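# Loop a rubber band around two bench dogs

## Task

Stretch the rubber band so it passes once around each of the two bench dogs, sitting on the sides of the dogs above the board rather than on their tops. At the end the board lies flat and motionless on the table, the robot is not touching the band, the gripper holds nothing, and the arm has released and moved away.

## Robot and tools

Robot: one six-joint arm with a two-finger parallel gripper, seen by two cameras, cam_low and cam_wrist, each 672x504 pixels. The fingers point along the gripper's +x axis and close along its y axis. The reported end_effector_position is the point between the finger pads, roughly 3 to 4 cm behind the tips.

Scene frame: origin on the table surface under the arm base, +z up, +y to the left when facing along +x. Positions are in metres, velocities in m/s and rad/s, orientation as quaternion wxyz. The base may be slightly tilted, and the printed hand position gets less accurate at long reach.

Joint order (used in every command row and every per-joint result list): elbow, waist, wrist pitch, wrist yaw, shoulder, wrist roll. A seventh value, the gripper opening, follows. Do not reorder by any other naming.

execute_actions(actions): a list of actions run in sequence. Each action is a table of 1 to 15 rows; each row is 7 numbers in [-1, 1] and lasts one control step (1/30 s). If fewer than 15 rows are given, the last row repeats to fill 15 steps. The first six numbers are offsets from the joint angles at the start of that action (not from the previous row; for a call's first action, from the latest reported angles). Scale: 1.0 equals 0.9615 rad for elbow, waist and shoulder, 1.713 rad for wrist pitch, 1.767 rad for wrist yaw, 1.728 rad for wrist roll. The seventh number is an absolute opening: +1 fully open, about -0.80 where empty fingers touch, values down to -1 add nothing. Closing from fully open takes at least about 0.5 s. An empty actions list just returns the current state and images.

Joint ranges (rad): waist -3.054 to 3.054, shoulder 0.000 to 3.142, elbow 0.000 to 2.356, wrist pitch -1.571 to 1.571, wrist yaw -1.571 to 1.571, wrist roll -3.142 to 3.142. True ends may differ by 0.010 rad. An action asking a joint more than 0.010 rad beyond its end is refused; if the first action of a call is refused or any action is malformed, nothing runs. Requests past a real end are clipped there and may produce the line "joint sent to its limit".

Motion limits: each joint's commanded target stays within a lead of its measured angle (0.211 rad elbow/waist/shoulder, 0.213 wrist pitch, 0.267 wrist yaw, 0.228 wrist roll), and targets are scaled back if they would put the gripper over 70 mm from where it is. Large offsets therefore need several actions, and an unfinished motion may need re-commanding. Friction can leave joints short, especially at long reach; check Joint positions after moving.

move(target, speed, blocking): target is one 7-number row; the six joint values are offsets measured from the Joint positions of the latest result that shows them, and the gripper value is absolute and sent at once. All joints travel together, so the hand follows a curve. speed (rad/s, 0.01 to 2, default 0.5) caps the joint with the longest path; the path takes 0.5 to 10 s and is cut off at 10 s. It does not avoid obstacles; faster motion and targets further past a contact press harder. The result adds a move: line giving the outcome (done, off_target, moving, held, fault), limits=held or limits=none, and the joint furthest from target. With blocking=false the result comes after 0.5 s while motion continues; use wait or stop before sending more actions or moves.

wait(seconds): 0 to 10 s, holds the last command, returns early if a running move ends. stop(): brakes a running move; the arm needs room to stop and the fingers keep moving. zoom_image(camera, region): region [x0, y0, x1, y1] in pixels of that camera's last image, at most 504 by 504. finished_scene(scene): give the number of the scene being ended; irreversible, and it reports success.

Result lines: Joint positions and Joint velocities (rad, rad/s, plus pad gap in m, 0.088 fully open); Joint targets (angles currently being driven toward); grip_measured (opening on the command scale, possibly up to about 1 mm off and reading narrower by up to 0.061 when squeezing something hard); grip_effort_n (motor effort in newtons, negative closing, with offset, noise and leftover friction, n/a at start); Joint torques and External joint torques (estimates including friction and held weight, one extra line per earlier action); "joint command not followed" when the clearance check altered targets.

Gripping: to hold something keep the command about 0.07 below grip_measured; smaller gaps hold more lightly. Very thin items (under about 3 mm) get proportionally less force. Pad force limit is about 34 to 49 N, with a brief spike at first contact.

Avoid: torque faults (load limits in N m: waist 16.8, shoulder 20.8, elbow 20.8, wrist pitch 5.49, wrist yaw 5.47, wrist roll 5.13, held weight included), which freeze the arm 10 s and drop the rest of the call; motor overheating from sustained loads (MOTOR HOT warning from 50 °C, fault at 95 °C, possible power loss); slams, hard pushes, drops and anything leaving the table. Brief external tugs on held or loose items can occur. The robot keeps its last command while you think.

Each tool is called after "Request:" as name([rows], argument=value, ...), one row to a line, values as JSON.

## Session

Request:
execute_actions(actions=[])

Scene clock: 0.00 s.
end_effector_position=(+0.1105, -0.3828, +0.1846) grip_measured=-0.378 grip_effort_n=n/a end_effector_quat_wxyz=(+0.301, +0.507, +0.557, -0.584) end_effector_velocity=(+0.000, +0.002, +0.001) end_effector_angular_velocity=(+0.009, -0.005, +0.001)
Joint names: [elbow, waist, wrist pitch, wrist yaw, shoulder, wrist roll]
Joint positions: [ 1.448 -1.51  -1.127 -0.095  1.391  0.467  0.02 ]
Joint velocities: [-0.002 -0.002 -0.007 -0.007 -0.002 -0.007  0.   ]
Joint torques (N m, as the arm reports them, + toward a larger angle): no reading
External joint torques (N m, as the arm's controller estimates them; a push from outside toward a larger angle lowers the number): no reading
Heat: hottest shoulder 31 °C (+0.0 °C/min).
Joint targets: [1.448 -1.510 -1.127 -0.095 1.391 0.467]

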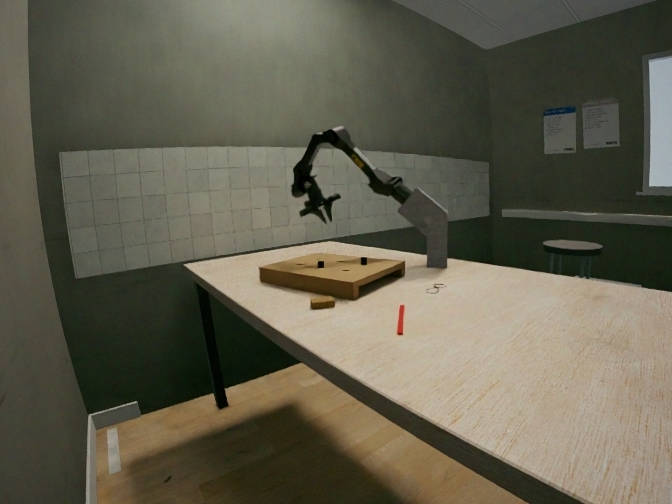

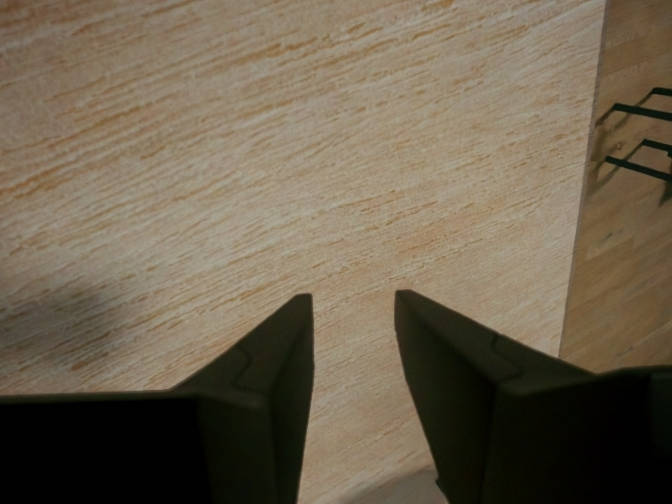

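Request:
zoom_image(camera="cam_low", region=[240, 230, 480, 350])

Region (240, 230, 480, 350) of cam_low's 672x504 image, scaled by 2.100, with more detail than that image has.

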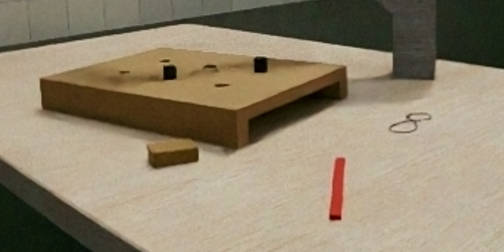

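Request:
move(target=[0,1,0,0.2,0,0,1], speed=1.0)

Request:
move(target=[0,1,0,0.2,0.4,0.2,1], speed=1.0)

Scene clock: 14.73 s.
end_effector_position=(+0.3160, -0.2462, +0.1837) grip_measured=+0.990 grip_effort_n=16.0 end_effector_quat_wxyz=(+0.521, +0.380, +0.708, -0.287) end_effector_velocity=(+0.001, -0.001, +0.000) end_effector_angular_velocity=(-0.008, -0.005, +0.008)
Joint names: [elbow, waist, wrist pitch, wrist yaw, shoulder, wrist roll]
Joint positions: [ 1.448 -0.55  -1.127  0.256  1.391  0.467  0.088]
Joint velocities: [-0.002  0.002  0.007  0.007 -0.002 -0.007 -0.   ]
Joint torques (N m, as the arm reports them, + toward a larger angle): [ 4.36  2.11 -0.03 -0.01 -8.89  0.04]
External joint torques (N m, as the arm's controller estimates them; a push from outside toward a larger angle lowers the number): [-0.11  0.17  0.15  0.07 -0.22  0.04]
Heat: hottest shoulder 35 °C (+16.3 °C/min).
Joint targets: [1.448 -0.548 -1.127 0.258 1.391 0.467]
move: done; limits=none; farthest joint: the wrist yaw, 0.003 radians from its target (0.354 radians at the start)

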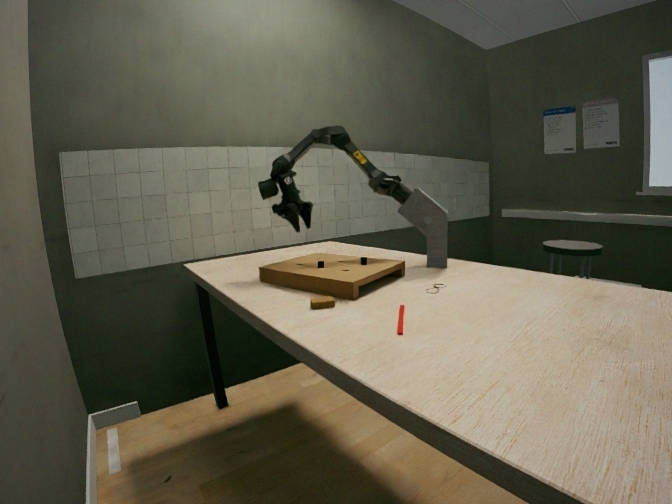

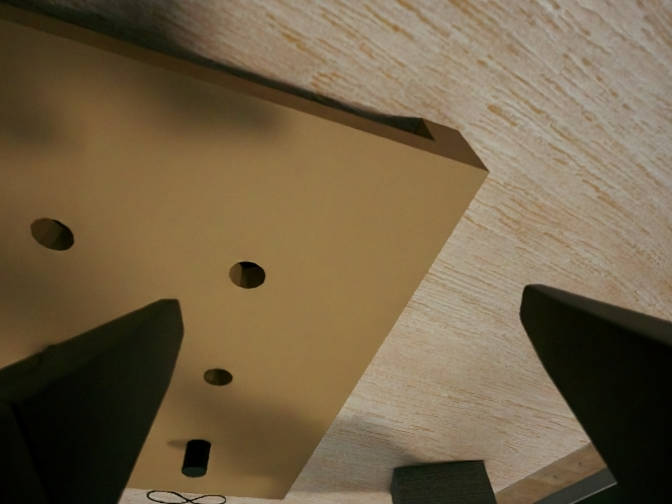

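Scene clock: 16.50 s.
end_effector_position=(+0.3875, +0.0301, +0.2510) grip_measured=+0.990 grip_effort_n=15.1 end_effector_quat_wxyz=(+0.641, +0.198, +0.739, -0.060) end_effector_velocity=(-0.004, +0.002, -0.001) end_effector_angular_velocity=(+0.016, +0.017, +0.015)
Joint names: [elbow, waist, wrist pitch, wrist yaw, shoulder, wrist roll]
Joint positions: [ 1.448  0.412 -1.127  0.607  1.762  0.81   0.088]
Joint velocities: [-0.002 -0.002 -0.007 -0.022  0.002 -0.007 -0.   ]
Joint torques (N m, as the arm reports them, + toward a larger angle): [ 3.85  6.42  0.38 -0.06 -4.15  0.08]
External joint torques (N m, as the arm's controller estimates them; a push from outside toward a larger angle lowers the number): [-0.05  0.22  0.15  0.08  1.35  0.1 ]
Heat: hottest shoulder 35 °C (+14.5 °C/min).
Joint targets: [1.448 0.411 -1.127 0.609 1.776 0.813]
move: off_target; limits=none; farthest joint: the shoulder, 0.013 radians from its target (0.384 radians at the start)

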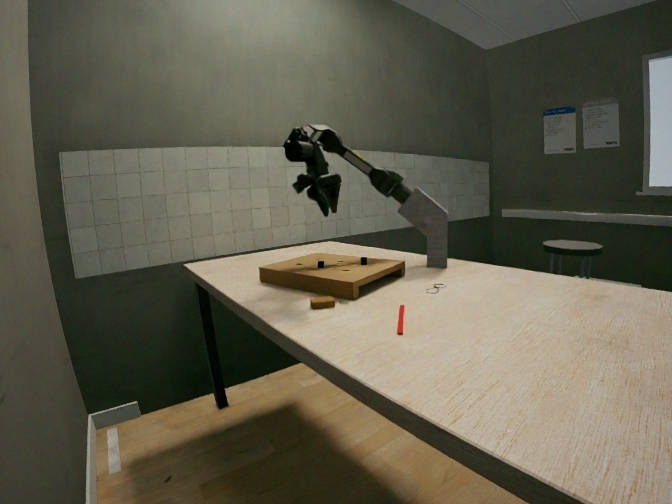

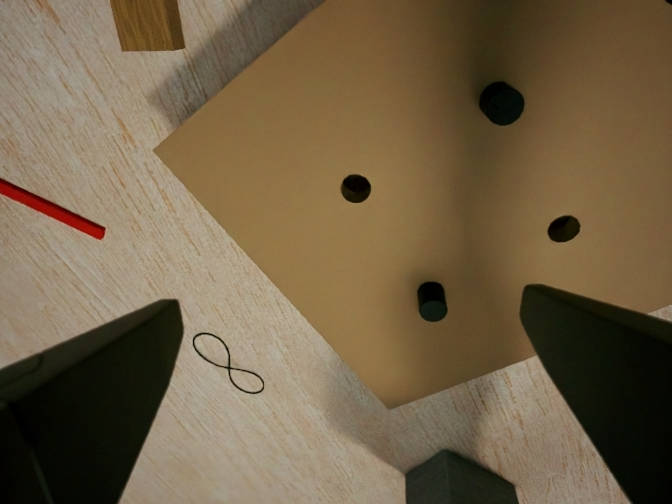

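Request:
move(target=[0.231,0.209,-0.168,0.137,0.185,-0.052,1], speed=0.8)

Scene clock: 21.17 s.
end_effector_position=(+0.3981, +0.0500, +0.2988) grip_measured=+0.990 grip_effort_n=15.6 end_effector_quat_wxyz=(+0.706, -0.010, +0.708, +0.010) end_effector_velocity=(-0.001, -0.001, +0.000) end_effector_angular_velocity=(+0.003, +0.008, +0.008)
Joint names: [elbow, waist, wrist pitch, wrist yaw, shoulder, wrist roll]
Joint positions: [ 1.661  0.613 -1.413  0.846  1.927  0.723  0.088]
Joint velocities: [ 0.002 -0.002 -0.007 -0.007 -0.002 -0.007 -0.   ]
Joint torques (N m, as the arm reports them, + toward a larger angle): [ 4.62  7.21  0.24  0.12 -3.92 -0.05]
External joint torques (N m, as the arm's controller estimates them; a push from outside toward a larger angle lowers the number): [ 0.66  0.23  0.02  0.09  1.37 -0.05]
Heat: hottest shoulder 34 °C (+8.5 °C/min).
Joint targets: [1.670 0.612 -1.415 0.849 1.940 0.720]
move: off_target; limits=none; farthest joint: the shoulder, 0.013 radians from its target (0.177 radians at the start)

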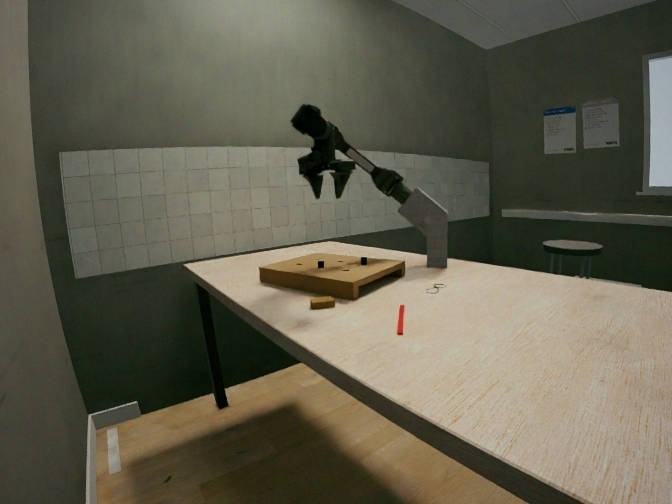

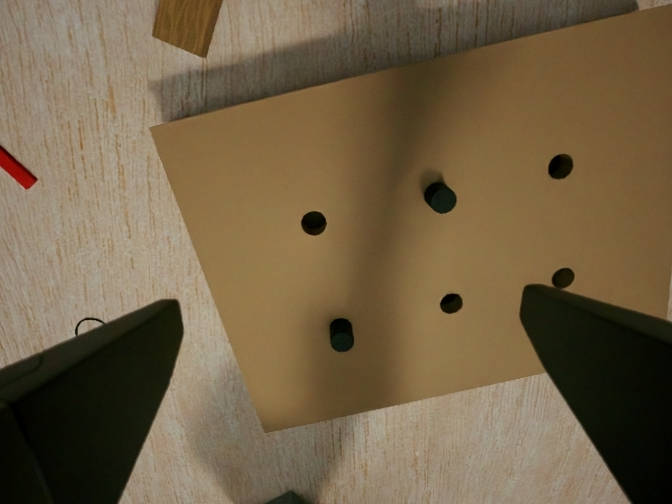

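Request:
move(target=[0.224,0.284,0.205,-0.037,0.888,0.24,1], speed=0.8)

Scene clock: 34.77 s.
end_effector_position=(+0.2709, +0.3299, +0.2011) grip_measured=+0.990 grip_effort_n=15.1 end_effector_quat_wxyz=(+0.708, -0.000, +0.706, +0.001) end_effector_velocity=(-0.002, -0.002, -0.002) end_effector_angular_velocity=(+0.001, +0.027, +0.008)
Joint names: [elbow, waist, wrist pitch, wrist yaw, shoulder, wrist roll]
Joint positions: [ 1.869  0.889 -1.063  0.782  2.763  1.135  0.088]
Joint velocities: [-0.002 -0.007 -0.007 -0.022 -0.002 -0.007 -0.   ]
Joint torques (N m, as the arm reports them, + toward a larger angle): [ 4.7   8.83  0.47  0.04 -6.32  0.11]
External joint torques (N m, as the arm's controller estimates them; a push from outside toward a larger angle lowers the number): [ 0.6   0.13  0.23 -0.02  1.8   0.11]
Heat: hottest shoulder 34 °C (+5.2 °C/min).
Joint targets: [1.876 0.886 -1.062 0.781 2.781 1.138]
move: off_target; limits=none; farthest joint: the shoulder, 0.018 radians from its target (0.853 radians at the start)

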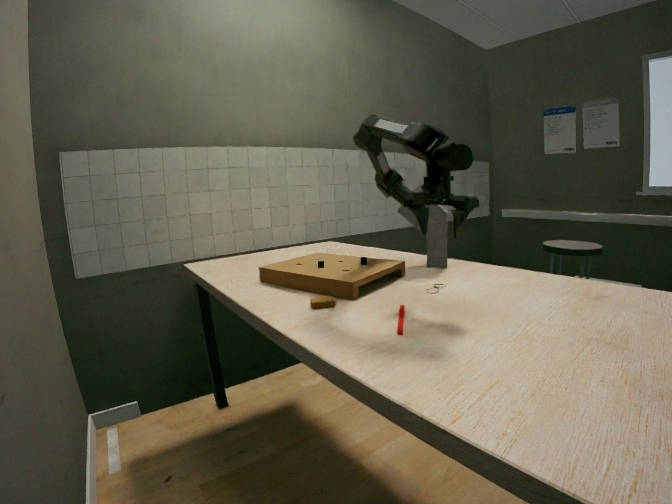

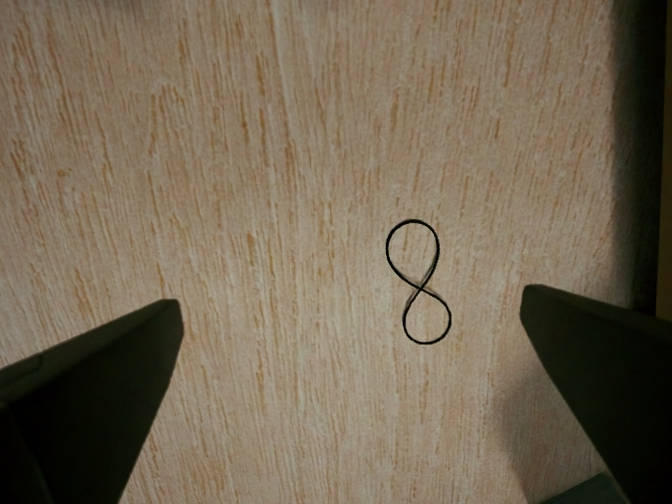

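Request:
execute_actions(actions=[])

Scene clock: 59.03 s.
end_effector_position=(+0.2709, +0.3299, +0.2011) grip_measured=+0.990 grip_effort_n=15.6 end_effector_quat_wxyz=(+0.708, -0.000, +0.706, +0.001) end_effector_velocity=(-0.002, -0.004, -0.000) end_effector_angular_velocity=(-0.012, +0.015, +0.036)
Joint names: [elbow, waist, wrist pitch, wrist yaw, shoulder, wrist roll]
Joint positions: [ 1.869  0.889 -1.063  0.782  2.763  1.135  0.088]
Joint velocities: [-0.002 -0.002 -0.022 -0.007 -0.002 -0.022 -0.   ]
Joint torques (N m, as the arm reports them, + toward a larger angle): [ 4.77  8.89  0.49  0.02 -6.25  0.12]
External joint torques (N m, as the arm's controller estimates them; a push from outside toward a larger angle lowers the number): [ 0.63  0.13  0.26 -0.04  1.96  0.12]
Heat: hottest waist 39 °C (+8.1 °C/min).
Joint targets: [1.876 0.886 -1.062 0.781 2.781 1.137]

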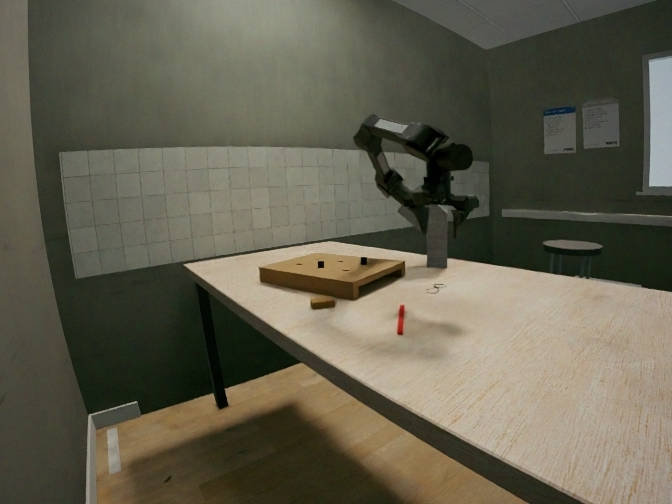

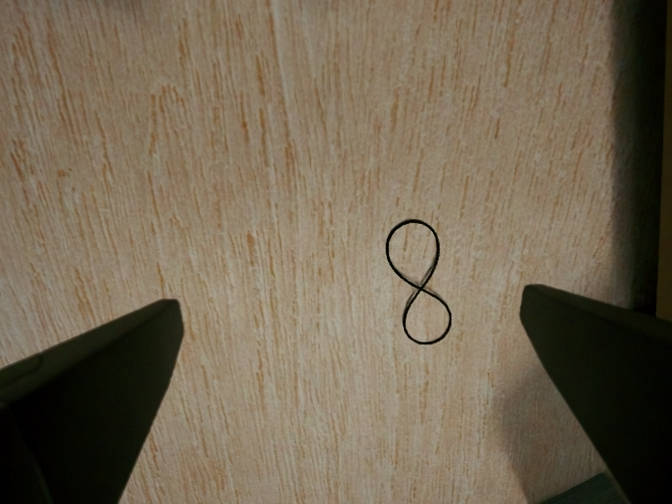

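Request:
move(target=[-0.66,-0.2,0.386,0.031,-0.16,-0.149,-0.3], speed=0.8)

Scene clock: 78.17 s.
end_effector_position=(+0.2256, +0.2618, +0.0990) grip_measured=-0.297 grip_effort_n=-18.4 end_effector_quat_wxyz=(+0.706, -0.003, +0.708, +0.001) end_effector_velocity=(-0.003, -0.002, -0.001) end_effector_angular_velocity=(-0.003, +0.012, +0.000)
Joint names: [elbow, waist, wrist pitch, wrist yaw, shoulder, wrist roll]
Joint positions: [ 1.243  0.703 -0.404  0.834  2.619  0.88   0.024]
Joint velocities: [-0.007 -0.002 -0.007 -0.007 -0.002  0.007 -0.   ]
Joint torques (N m, as the arm reports them, + toward a larger angle): [ 1.6   7.23  0.49  0.14 -7.76 -0.05]
External joint torques (N m, as the arm's controller estimates them; a push from outside toward a larger angle lowers the number): [-0.9  -0.24  0.28  0.09 -1.26 -0.05]
Heat: hottest waist 42 °C (+7.2 °C/min).
Joint targets: [1.234 0.697 -0.402 0.836 2.609 0.878]
move: done; limits=none; farthest joint: the shoulder, 0.010 radians from its target (0.154 radians at the start)

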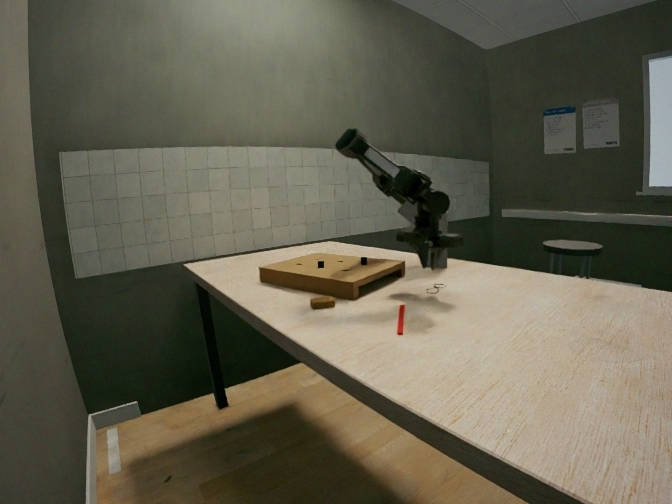

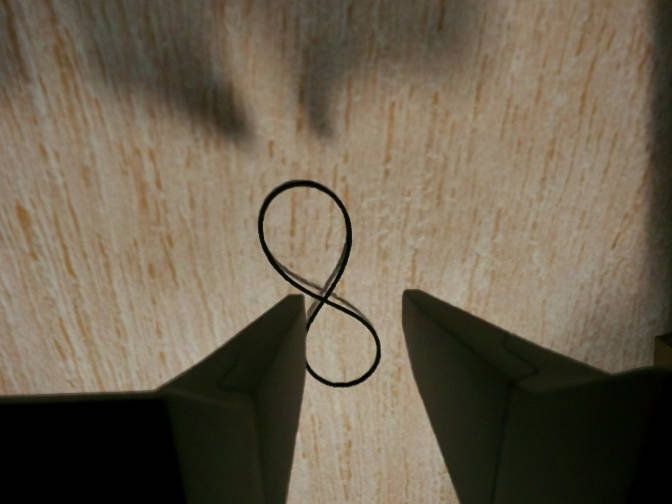

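Request:
move(target=[-0.015,-0.149,0.167,0.011,0.13,-0.118,-0.3], speed=0.25)

Scene clock: 90.73 s.
end_effector_position=(+0.2284, +0.2621, +0.0388) grip_measured=-0.297 grip_effort_n=-17.4 end_effector_quat_wxyz=(+0.708, +0.003, +0.706, -0.001) end_effector_velocity=(-0.001, -0.001, -0.000) end_effector_angular_velocity=(+0.002, +0.010, +0.026)
Joint names: [elbow, waist, wrist pitch, wrist yaw, shoulder, wrist roll]
Joint positions: [ 1.234  0.566 -0.121  0.851  2.73   0.678  0.024]
Joint velocities: [-0.002 -0.002 -0.007 -0.007 -0.002 -0.022 -0.   ]
Joint torques (N m, as the arm reports them, + toward a larger angle): [ 1.12  7.26  0.6   0.11 -4.61 -0.01]
External joint torques (N m, as the arm's controller estimates them; a push from outside toward a larger angle lowers the number): [-0.49 -0.35  0.37  0.09  1.63 -0.01]
Heat: hottest waist 42 °C (+8.1 °C/min).
Joint targets: [1.229 0.560 -0.118 0.854 2.745 0.676]
move: off_target; limits=none; farthest joint: the shoulder, 0.014 radians from its target (0.125 radians at the start)

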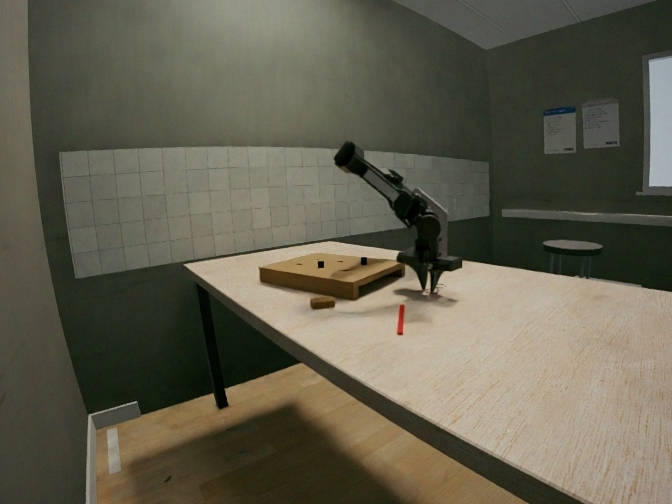

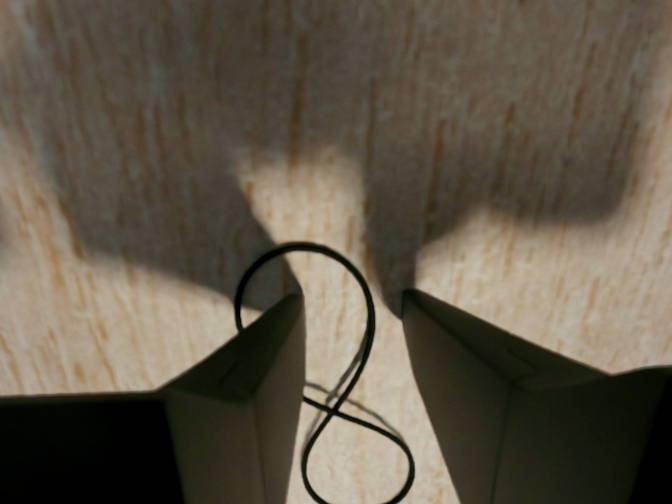

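Request:
move(target=[-0.005,-0.006,0.002,0,0.02,0,-1], speed=0.1)

Request:
move(target=[0.02,0.15,-0.17,-0.011,-0.14,0.118,-1], speed=0.4)

Scene clock: 96.67 s.
end_effector_position=(+0.2281, +0.2625, +0.0387) grip_measured=-0.804 grip_effort_n=-83.5 end_effector_quat_wxyz=(+0.708, +0.003, +0.706, -0.000) end_effector_velocity=(+0.002, +0.000, +0.001) end_effector_angular_velocity=(+0.010, -0.000, -0.003)
Joint names: [elbow, waist, wrist pitch, wrist yaw, shoulder, wrist roll]
Joint positions: [ 1.234  0.567 -0.12   0.851  2.731  0.678  0.   ]
Joint velocities: [-0.002 -0.002  0.007 -0.007 -0.007 -0.007  0.   ]
Joint torques (N m, as the arm reports them, + toward a larger angle): [ 1.3   7.28  0.49  0.01 -4.33  0.05]
External joint torques (N m, as the arm's controller estimates them; a push from outside toward a larger angle lowers the number): [-0.38 -0.24  0.23 -0.03  2.01  0.04]
Heat: hottest waist 42 °C (+8.1 °C/min).
Joint targets: [1.230 0.560 -0.118 0.851 2.749 0.678]
move: off_target; limits=none; farthest joint: the shoulder, 0.018 radians from its target (0.020 radians at the start)

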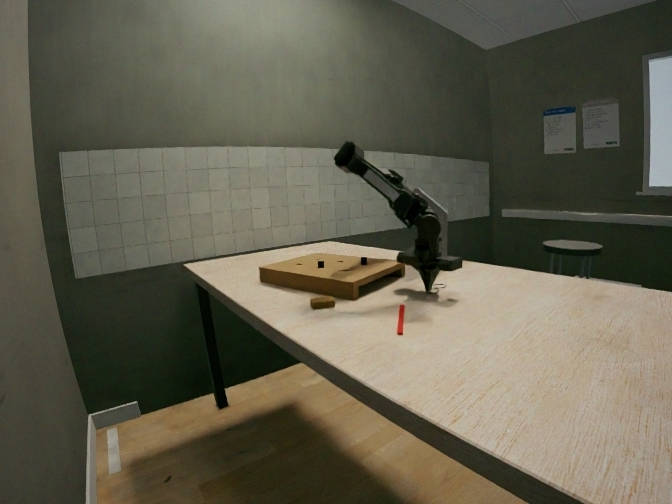

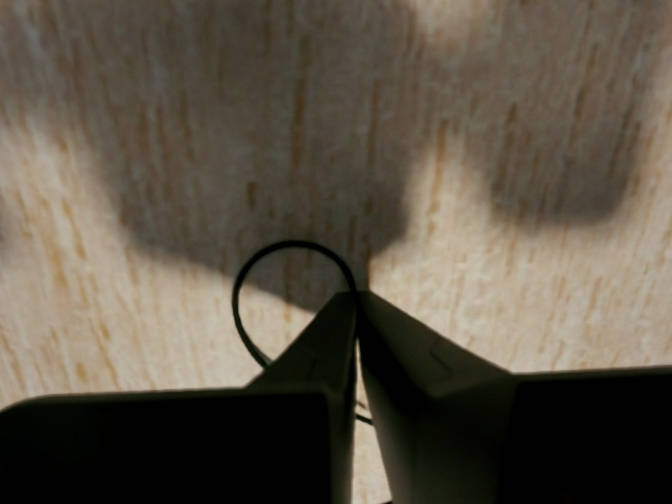

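Scene clock: 98.00 s.
end_effector_position=(+0.2299, +0.2639, +0.1048) grip_measured=-0.804 grip_effort_n=-83.5 end_effector_quat_wxyz=(+0.710, +0.002, +0.704, +0.004) end_effector_velocity=(-0.005, -0.001, +0.001) end_effector_angular_velocity=(+0.003, +0.025, +0.025)
Joint names: [elbow, waist, wrist pitch, wrist yaw, shoulder, wrist roll]
Joint positions: [ 1.248  0.712 -0.408  0.834  2.606  0.88   0.   ]
Joint velocities: [-0.002  0.002 -0.022 -0.022 -0.002 -0.007  0.   ]
Joint torques (N m, as the arm reports them, + toward a larger angle): [ 3.11  7.77  0.25 -0.02 -7.89  0.12]
External joint torques (N m, as the arm's controller estimates them; a push from outside toward a larger angle lowers the number): [ 0.49  0.16  0.   -0.06 -1.38  0.12]
Heat: hottest waist 42 °C (+8.1 °C/min).
Joint targets: [1.254 0.712 -0.411 0.832 2.596 0.882]
move: done; limits=none; farthest joint: the shoulder, 0.010 radians from its target (0.134 radians at the start)

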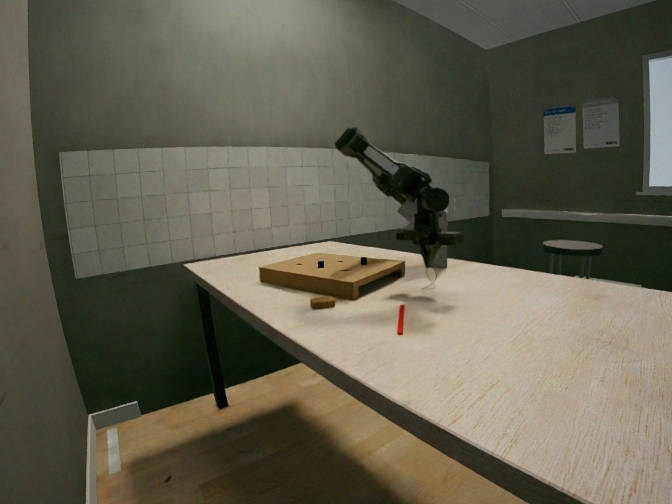

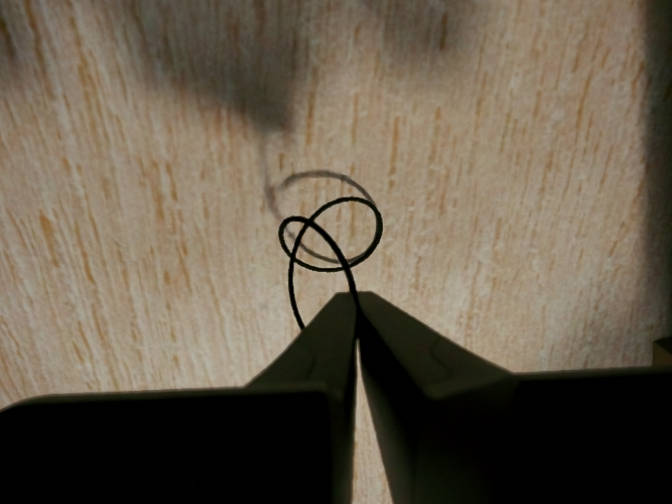

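Request:
move(target=[0,0,-0.23,0,-0.42,0,-1], speed=0.7)

Scene clock: 110.20 s.
end_effector_position=(+0.2959, +0.1865, +0.1962) grip_measured=-0.804 grip_effort_n=-83.5 end_effector_quat_wxyz=(+0.711, +0.003, +0.704, +0.004) end_effector_velocity=(-0.002, -0.001, -0.000) end_effector_angular_velocity=(-0.000, +0.010, +0.011)
Joint names: [elbow, waist, wrist pitch, wrist yaw, shoulder, wrist roll]
Joint positions: [ 1.248  0.713 -0.8    0.834  2.213  0.88   0.   ]
Joint velocities: [-0.002 -0.002 -0.007 -0.007 -0.002 -0.007  0.   ]
Joint torques (N m, as the arm reports them, + toward a larger angle): [ 3.51  7.44  0.24  0.05 -7.03  0.04]
External joint torques (N m, as the arm's controller estimates them; a push from outside toward a larger angle lowers the number): [-0.01  0.18  0.01  0.01 -1.31  0.04]
Heat: hottest waist 42 °C (+5.0 °C/min).
Joint targets: [1.248 0.712 -0.802 0.834 2.203 0.880]
move: off_target; limits=none; farthest joint: the shoulder, 0.011 radians from its target (0.404 radians at the start)

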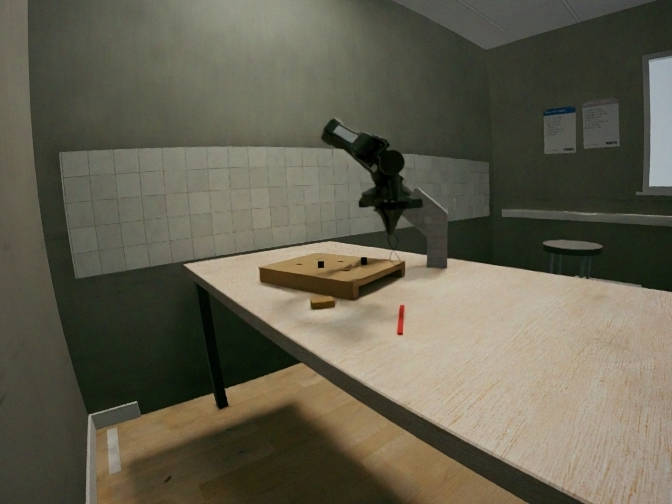

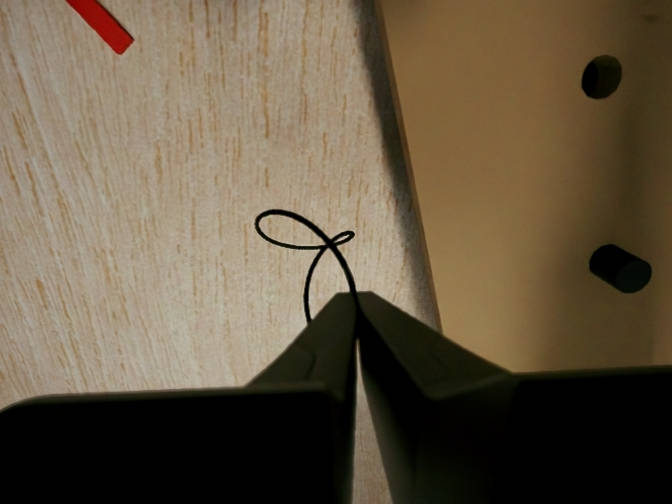

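Request:
move(target=[-0.295,0.137,-0.214,-0.022,-0.515,-0.469,-1], speed=0.7)

Request:
wait(seconds=1)

Request:
zoom_image(camera="cam_low", region=[280,170,460,305])

Scene clock: 116.60 s.
end_effector_position=(+0.2471, +0.0750, +0.2707) grip_measured=-0.804 grip_effort_n=-83.5 end_effector_quat_wxyz=(+0.621, -0.340, +0.618, +0.341) end_effector_velocity=(-0.002, -0.001, -0.001) end_effector_angular_velocity=(-0.005, +0.012, +0.014)
Joint names: [elbow, waist, wrist pitch, wrist yaw, shoulder, wrist roll]
Joint positions: [ 0.977  0.845 -1.165  0.798  1.725  0.072  0.   ]
Joint velocities: [-0.002 -0.002 -0.007 -0.007  0.002 -0.007  0.   ]
Joint torques (N m, as the arm reports them, + toward a larger angle): [ 2.91  5.19  0.26 -0.09 -4.17 -0.05]
External joint torques (N m, as the arm's controller estimates them; a push from outside toward a larger angle lowers the number): [-1.21  0.31  0.   -0.08 -1.17 -0.05]
Heat: hottest waist 42 °C (+3.0 °C/min).
Joint targets: [0.964 0.845 -1.167 0.795 1.718 0.069]
move: off_target; limits=none; farthest joint: the elbow, 0.012 radians from its target (0.283 radians at the start)

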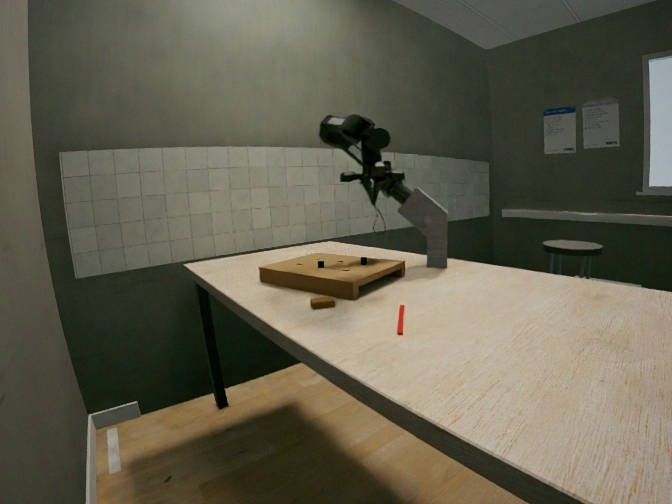

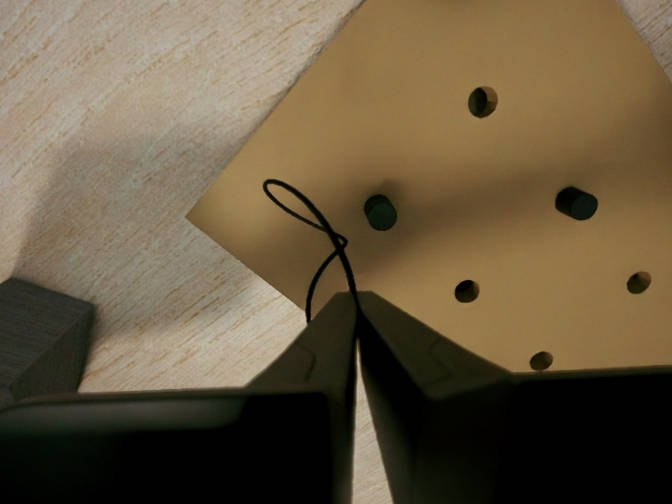

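Scene clock: 117.60 s.
end_effector_position=(+0.2470, +0.0749, +0.2707) grip_measured=-0.804 grip_effort_n=-83.5 end_effector_quat_wxyz=(+0.621, -0.340, +0.618, +0.341) end_effector_velocity=(-0.002, -0.001, -0.001) end_effector_angular_velocity=(-0.002, +0.010, -0.004)
Joint names: [elbow, waist, wrist pitch, wrist yaw, shoulder, wrist roll]
Joint positions: [ 0.976  0.845 -1.165  0.798  1.725  0.072  0.   ]
Joint velocities: [-0.002 -0.002 -0.007 -0.007 -0.002  0.007  0.   ]
Joint torques (N m, as the arm reports them, + toward a larger angle): [ 2.92  5.17  0.27 -0.1  -4.07 -0.03]
External joint torques (N m, as the arm's controller estimates them; a push from outside toward a larger angle lowers the number): [-1.22  0.29  0.02 -0.1  -0.99 -0.03]
Heat: hottest waist 42 °C (+3.0 °C/min).
Joint targets: [0.964 0.845 -1.167 0.795 1.717 0.069]
wait: 1.00 s; at rest by 0.17 s

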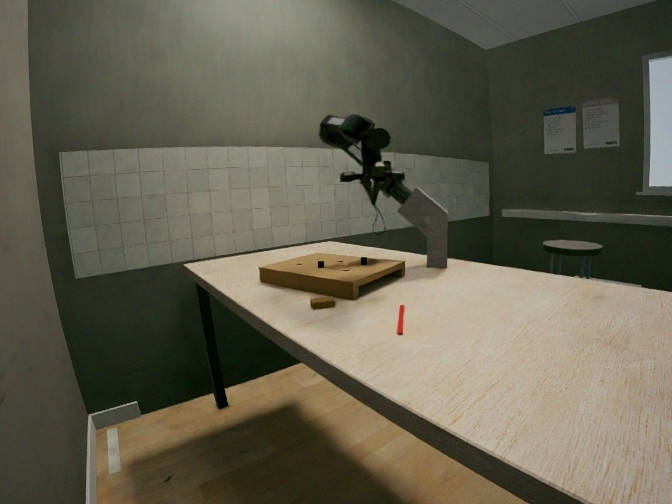

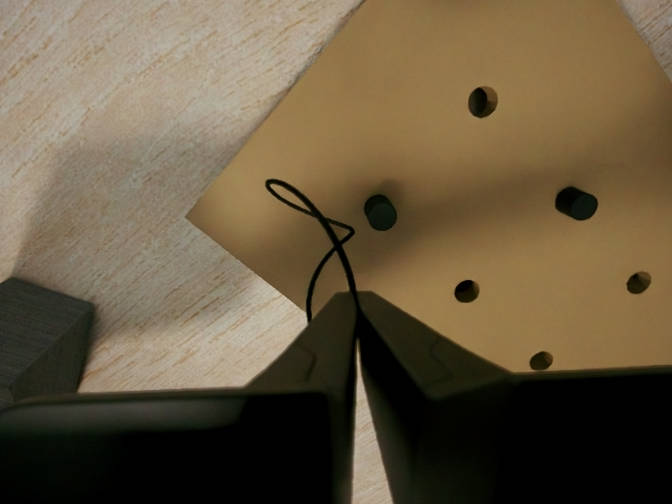

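Region (280, 170, 460, 305) of cam_low's 672x504 image, scaled by 2.800, with more detail than that image has; it fills the top 378 rows of this view, and the rest is white.

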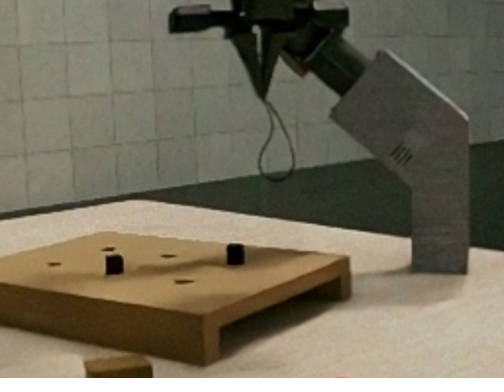

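Request:
wait(seconds=3)

Scene clock: 131.00 s.
end_effector_position=(+0.2470, +0.0749, +0.2707) grip_measured=-0.804 grip_effort_n=-83.5 end_effector_quat_wxyz=(+0.621, -0.340, +0.618, +0.341) end_effector_velocity=(-0.003, -0.004, -0.001) end_effector_angular_velocity=(-0.011, +0.015, +0.021)
Joint names: [elbow, waist, wrist pitch, wrist yaw, shoulder, wrist roll]
Joint positions: [ 0.976  0.845 -1.165  0.798  1.725  0.072  0.   ]
Joint velocities: [-0.002 -0.002 -0.022 -0.007 -0.002 -0.007  0.   ]
Joint torques (N m, as the arm reports them, + toward a larger angle): [ 2.97  5.14  0.28 -0.11 -4.05 -0.03]
External joint torques (N m, as the arm's controller estimates them; a push from outside toward a larger angle lowers the number): [-1.15  0.26  0.04 -0.1  -0.98 -0.03]
Heat: hottest waist 40 °C (-1.0 °C/min).
Joint targets: [0.964 0.845 -1.167 0.795 1.717 0.069]
wait: 3.00 s; at rest from the start

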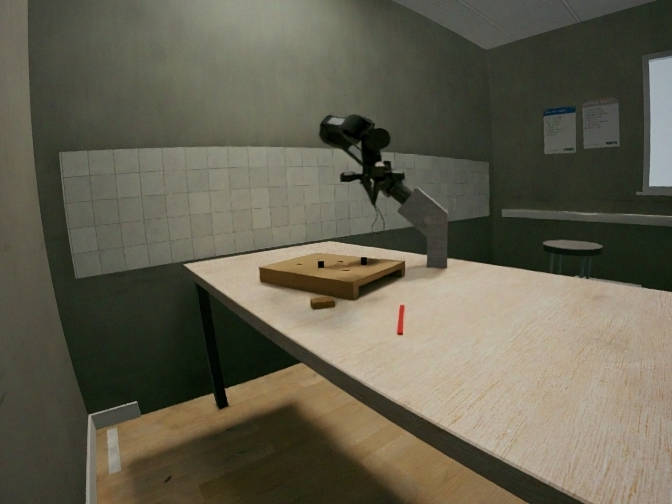

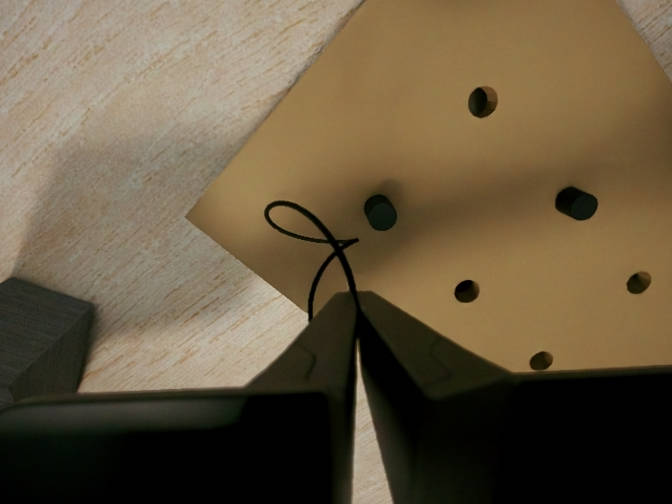

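Request:
execute_actions([
  [[0,0,0,0,0,0.25,-1]],
  [[0,0,0,0,0,-0.25,-1]],
  [[0,0,0,0,0,0,-1]],
  [[0,0,0,0,0,0,-1]],
  [[0,0,0,0,0,0,-1]],
])

Request:
zoom_image(camera="cam_low", region=[345,185,415,245])

Scene clock: 143.20 s.
end_effector_position=(+0.2469, +0.0749, +0.2707) grip_measured=-0.804 grip_effort_n=-83.5 end_effector_quat_wxyz=(+0.621, -0.341, +0.618, +0.341) end_effector_velocity=(+0.000, -0.003, -0.001) end_effector_angular_velocity=(-0.011, +0.001, -0.007)
Joint names: [elbow, waist, wrist pitch, wrist yaw, shoulder, wrist roll]
Joint positions: [ 0.976  0.845 -1.165  0.797  1.725  0.07   0.   ]
Joint velocities: [-0.002 -0.007 -0.007  0.007 -0.002  0.007  0.   ]
Joint torques (N m, as the arm reports them, + toward a larger angle): [ 4.03  5.08  0.39 -0.02 -3.21  0.03]
External joint torques (N m, as the arm's controller estimates them; a push from outside toward a larger angle lowers the number): [-0.09  0.23  0.15 -0.02 -0.13  0.03]
External joint torques at the end of the 1st action: [-0.16  0.18  0.15  0.02 -0.23  0.12]
External joint torques at the end of the 2nd action: [-0.21  0.14  0.14 -0.04 -0.21 -0.03]
External joint torques at the end of the 3rd action: [-0.08  0.25  0.13 -0.01 -0.17  0.06]
External joint torques at the end of the 4th action: [-0.11  0.18  0.18 -0.02 -0.18  0.04]
Heat: hottest waist 39 °C (-3.0 °C/min).
Joint targets: [0.976 0.845 -1.165 0.797 1.725 0.070]

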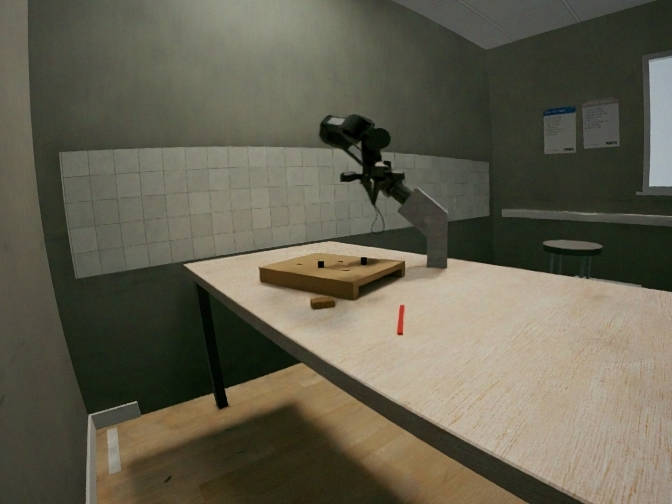

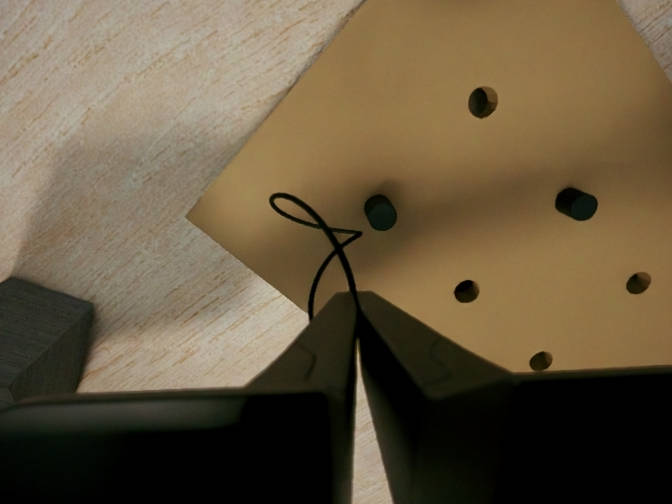

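Region (345, 185, 415, 245) of cam_low's 672x504 image, scaled by 7.200, with more detail than that image has; it fills the top 432 rows of this view, and the rest is white.

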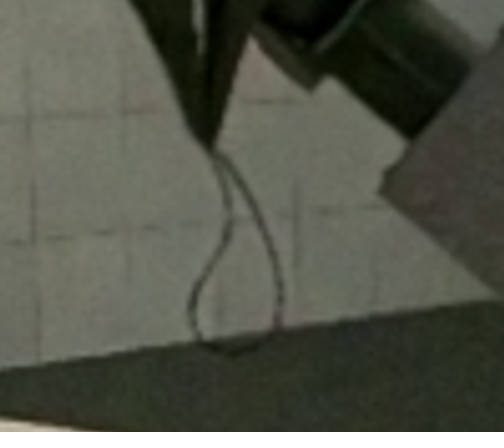

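Request:
move(target=[-0.258,-0.259,0.284,0.03,0,-0.204,-1], speed=0.3)

Request:
zoom_image(camera="cam_low", region=[300,190,420,290])

Scene clock: 160.43 s.
end_effector_position=(+0.2420, +0.0689, +0.1890) grip_measured=-0.804 grip_effort_n=-83.5 end_effector_quat_wxyz=(+0.617, -0.343, +0.620, +0.343) end_effector_velocity=(+0.001, -0.001, -0.000) end_effector_angular_velocity=(-0.003, -0.007, +0.000)
Joint names: [elbow, waist, wrist pitch, wrist yaw, shoulder, wrist roll]
Joint positions: [ 0.739  0.601 -0.681  0.848  1.725 -0.279  0.   ]
Joint velocities: [-0.002 -0.002  0.007  0.007 -0.002 -0.007  0.   ]
Joint torques (N m, as the arm reports them, + toward a larger angle): [ 2.2   4.57  0.49  0.07 -3.67 -0.04]
External joint torques (N m, as the arm's controller estimates them; a push from outside toward a larger angle lowers the number): [-1.03 -0.18  0.25  0.09 -0.13 -0.04]
Heat: hottest waist 38 °C (-4.0 °C/min).
Joint targets: [0.728 0.596 -0.679 0.850 1.725 -0.282]
move: off_target; limits=none; farthest joint: the elbow, 0.011 radians from its target (0.248 radians at the start)

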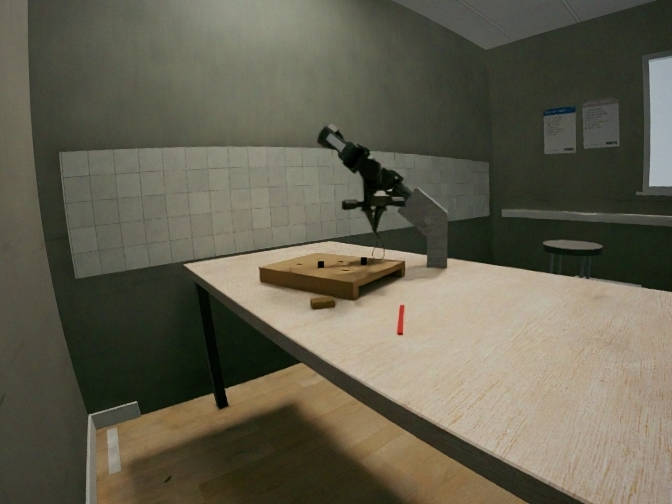

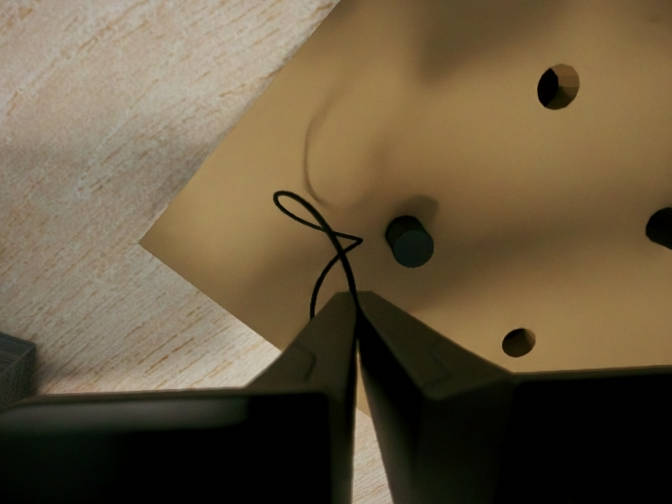

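Region (300, 190, 420, 290) of cam_low's 672x504 image, scaled by 4.200, with more detail than that image has.

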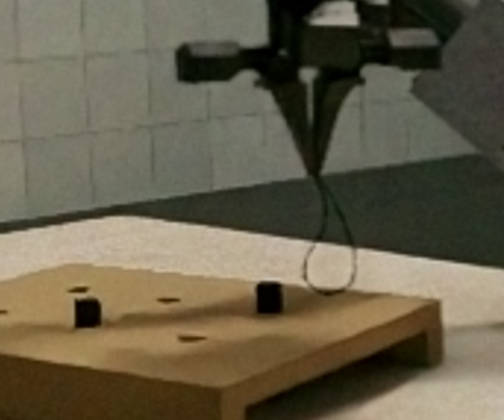

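Request:
move(target=[0,0,0,0,0,0.65,-1], speed=0.8)

Request:
zoom_image(camera="cam_low", region=[300,190,420,290])

Scene clock: 175.57 s.
end_effector_position=(+0.2421, +0.0689, +0.1890) grip_measured=-0.804 grip_effort_n=-83.5 end_effector_quat_wxyz=(+0.705, +0.037, +0.707, -0.038) end_effector_velocity=(-0.001, +0.000, -0.000) end_effector_angular_velocity=(+0.001, +0.010, +0.011)
Joint names: [elbow, waist, wrist pitch, wrist yaw, shoulder, wrist roll]
Joint positions: [ 0.739  0.601 -0.68   0.848  1.725  0.841  0.   ]
Joint velocities: [ 0.002 -0.002 -0.007 -0.007  0.002 -0.007  0.   ]
Joint torques (N m, as the arm reports them, + toward a larger angle): [ 3.13  4.95  0.34  0.02 -3.71  0.1 ]
External joint torques (N m, as the arm's controller estimates them; a push from outside toward a larger angle lowers the number): [-0.09  0.17  0.11 -0.02 -0.21  0.1 ]
Heat: hottest waist 37 °C (-5.0 °C/min).
Joint targets: [0.739 0.601 -0.681 0.848 1.725 0.844]
move: done; limits=none; farthest joint: the wrist roll, 0.003 radians from its target (1.124 radians at the start)

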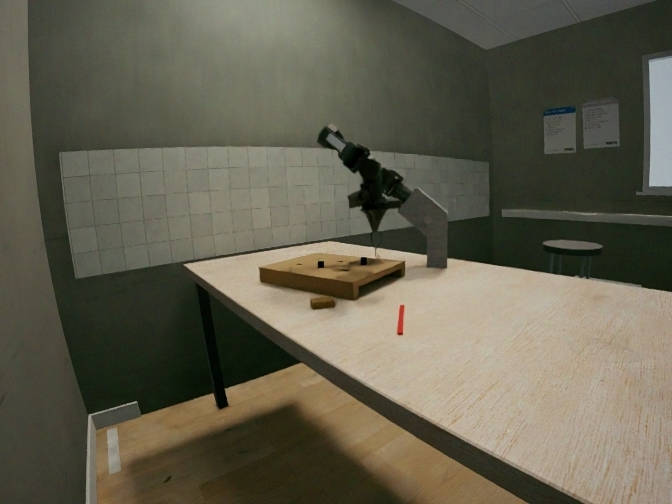

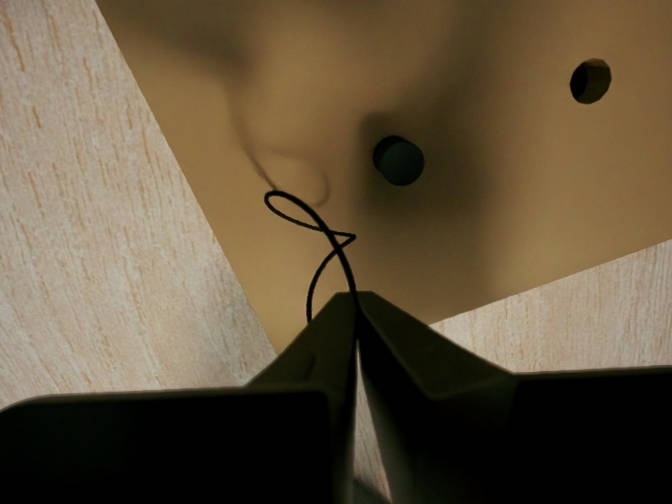

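Region (300, 190, 420, 290) of cam_low's 672x504 image, scaled by 4.200, with more detail than that image has.

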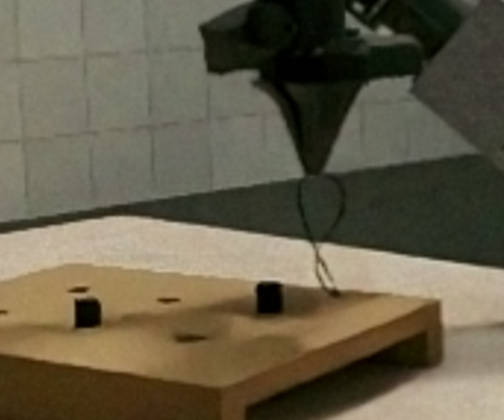

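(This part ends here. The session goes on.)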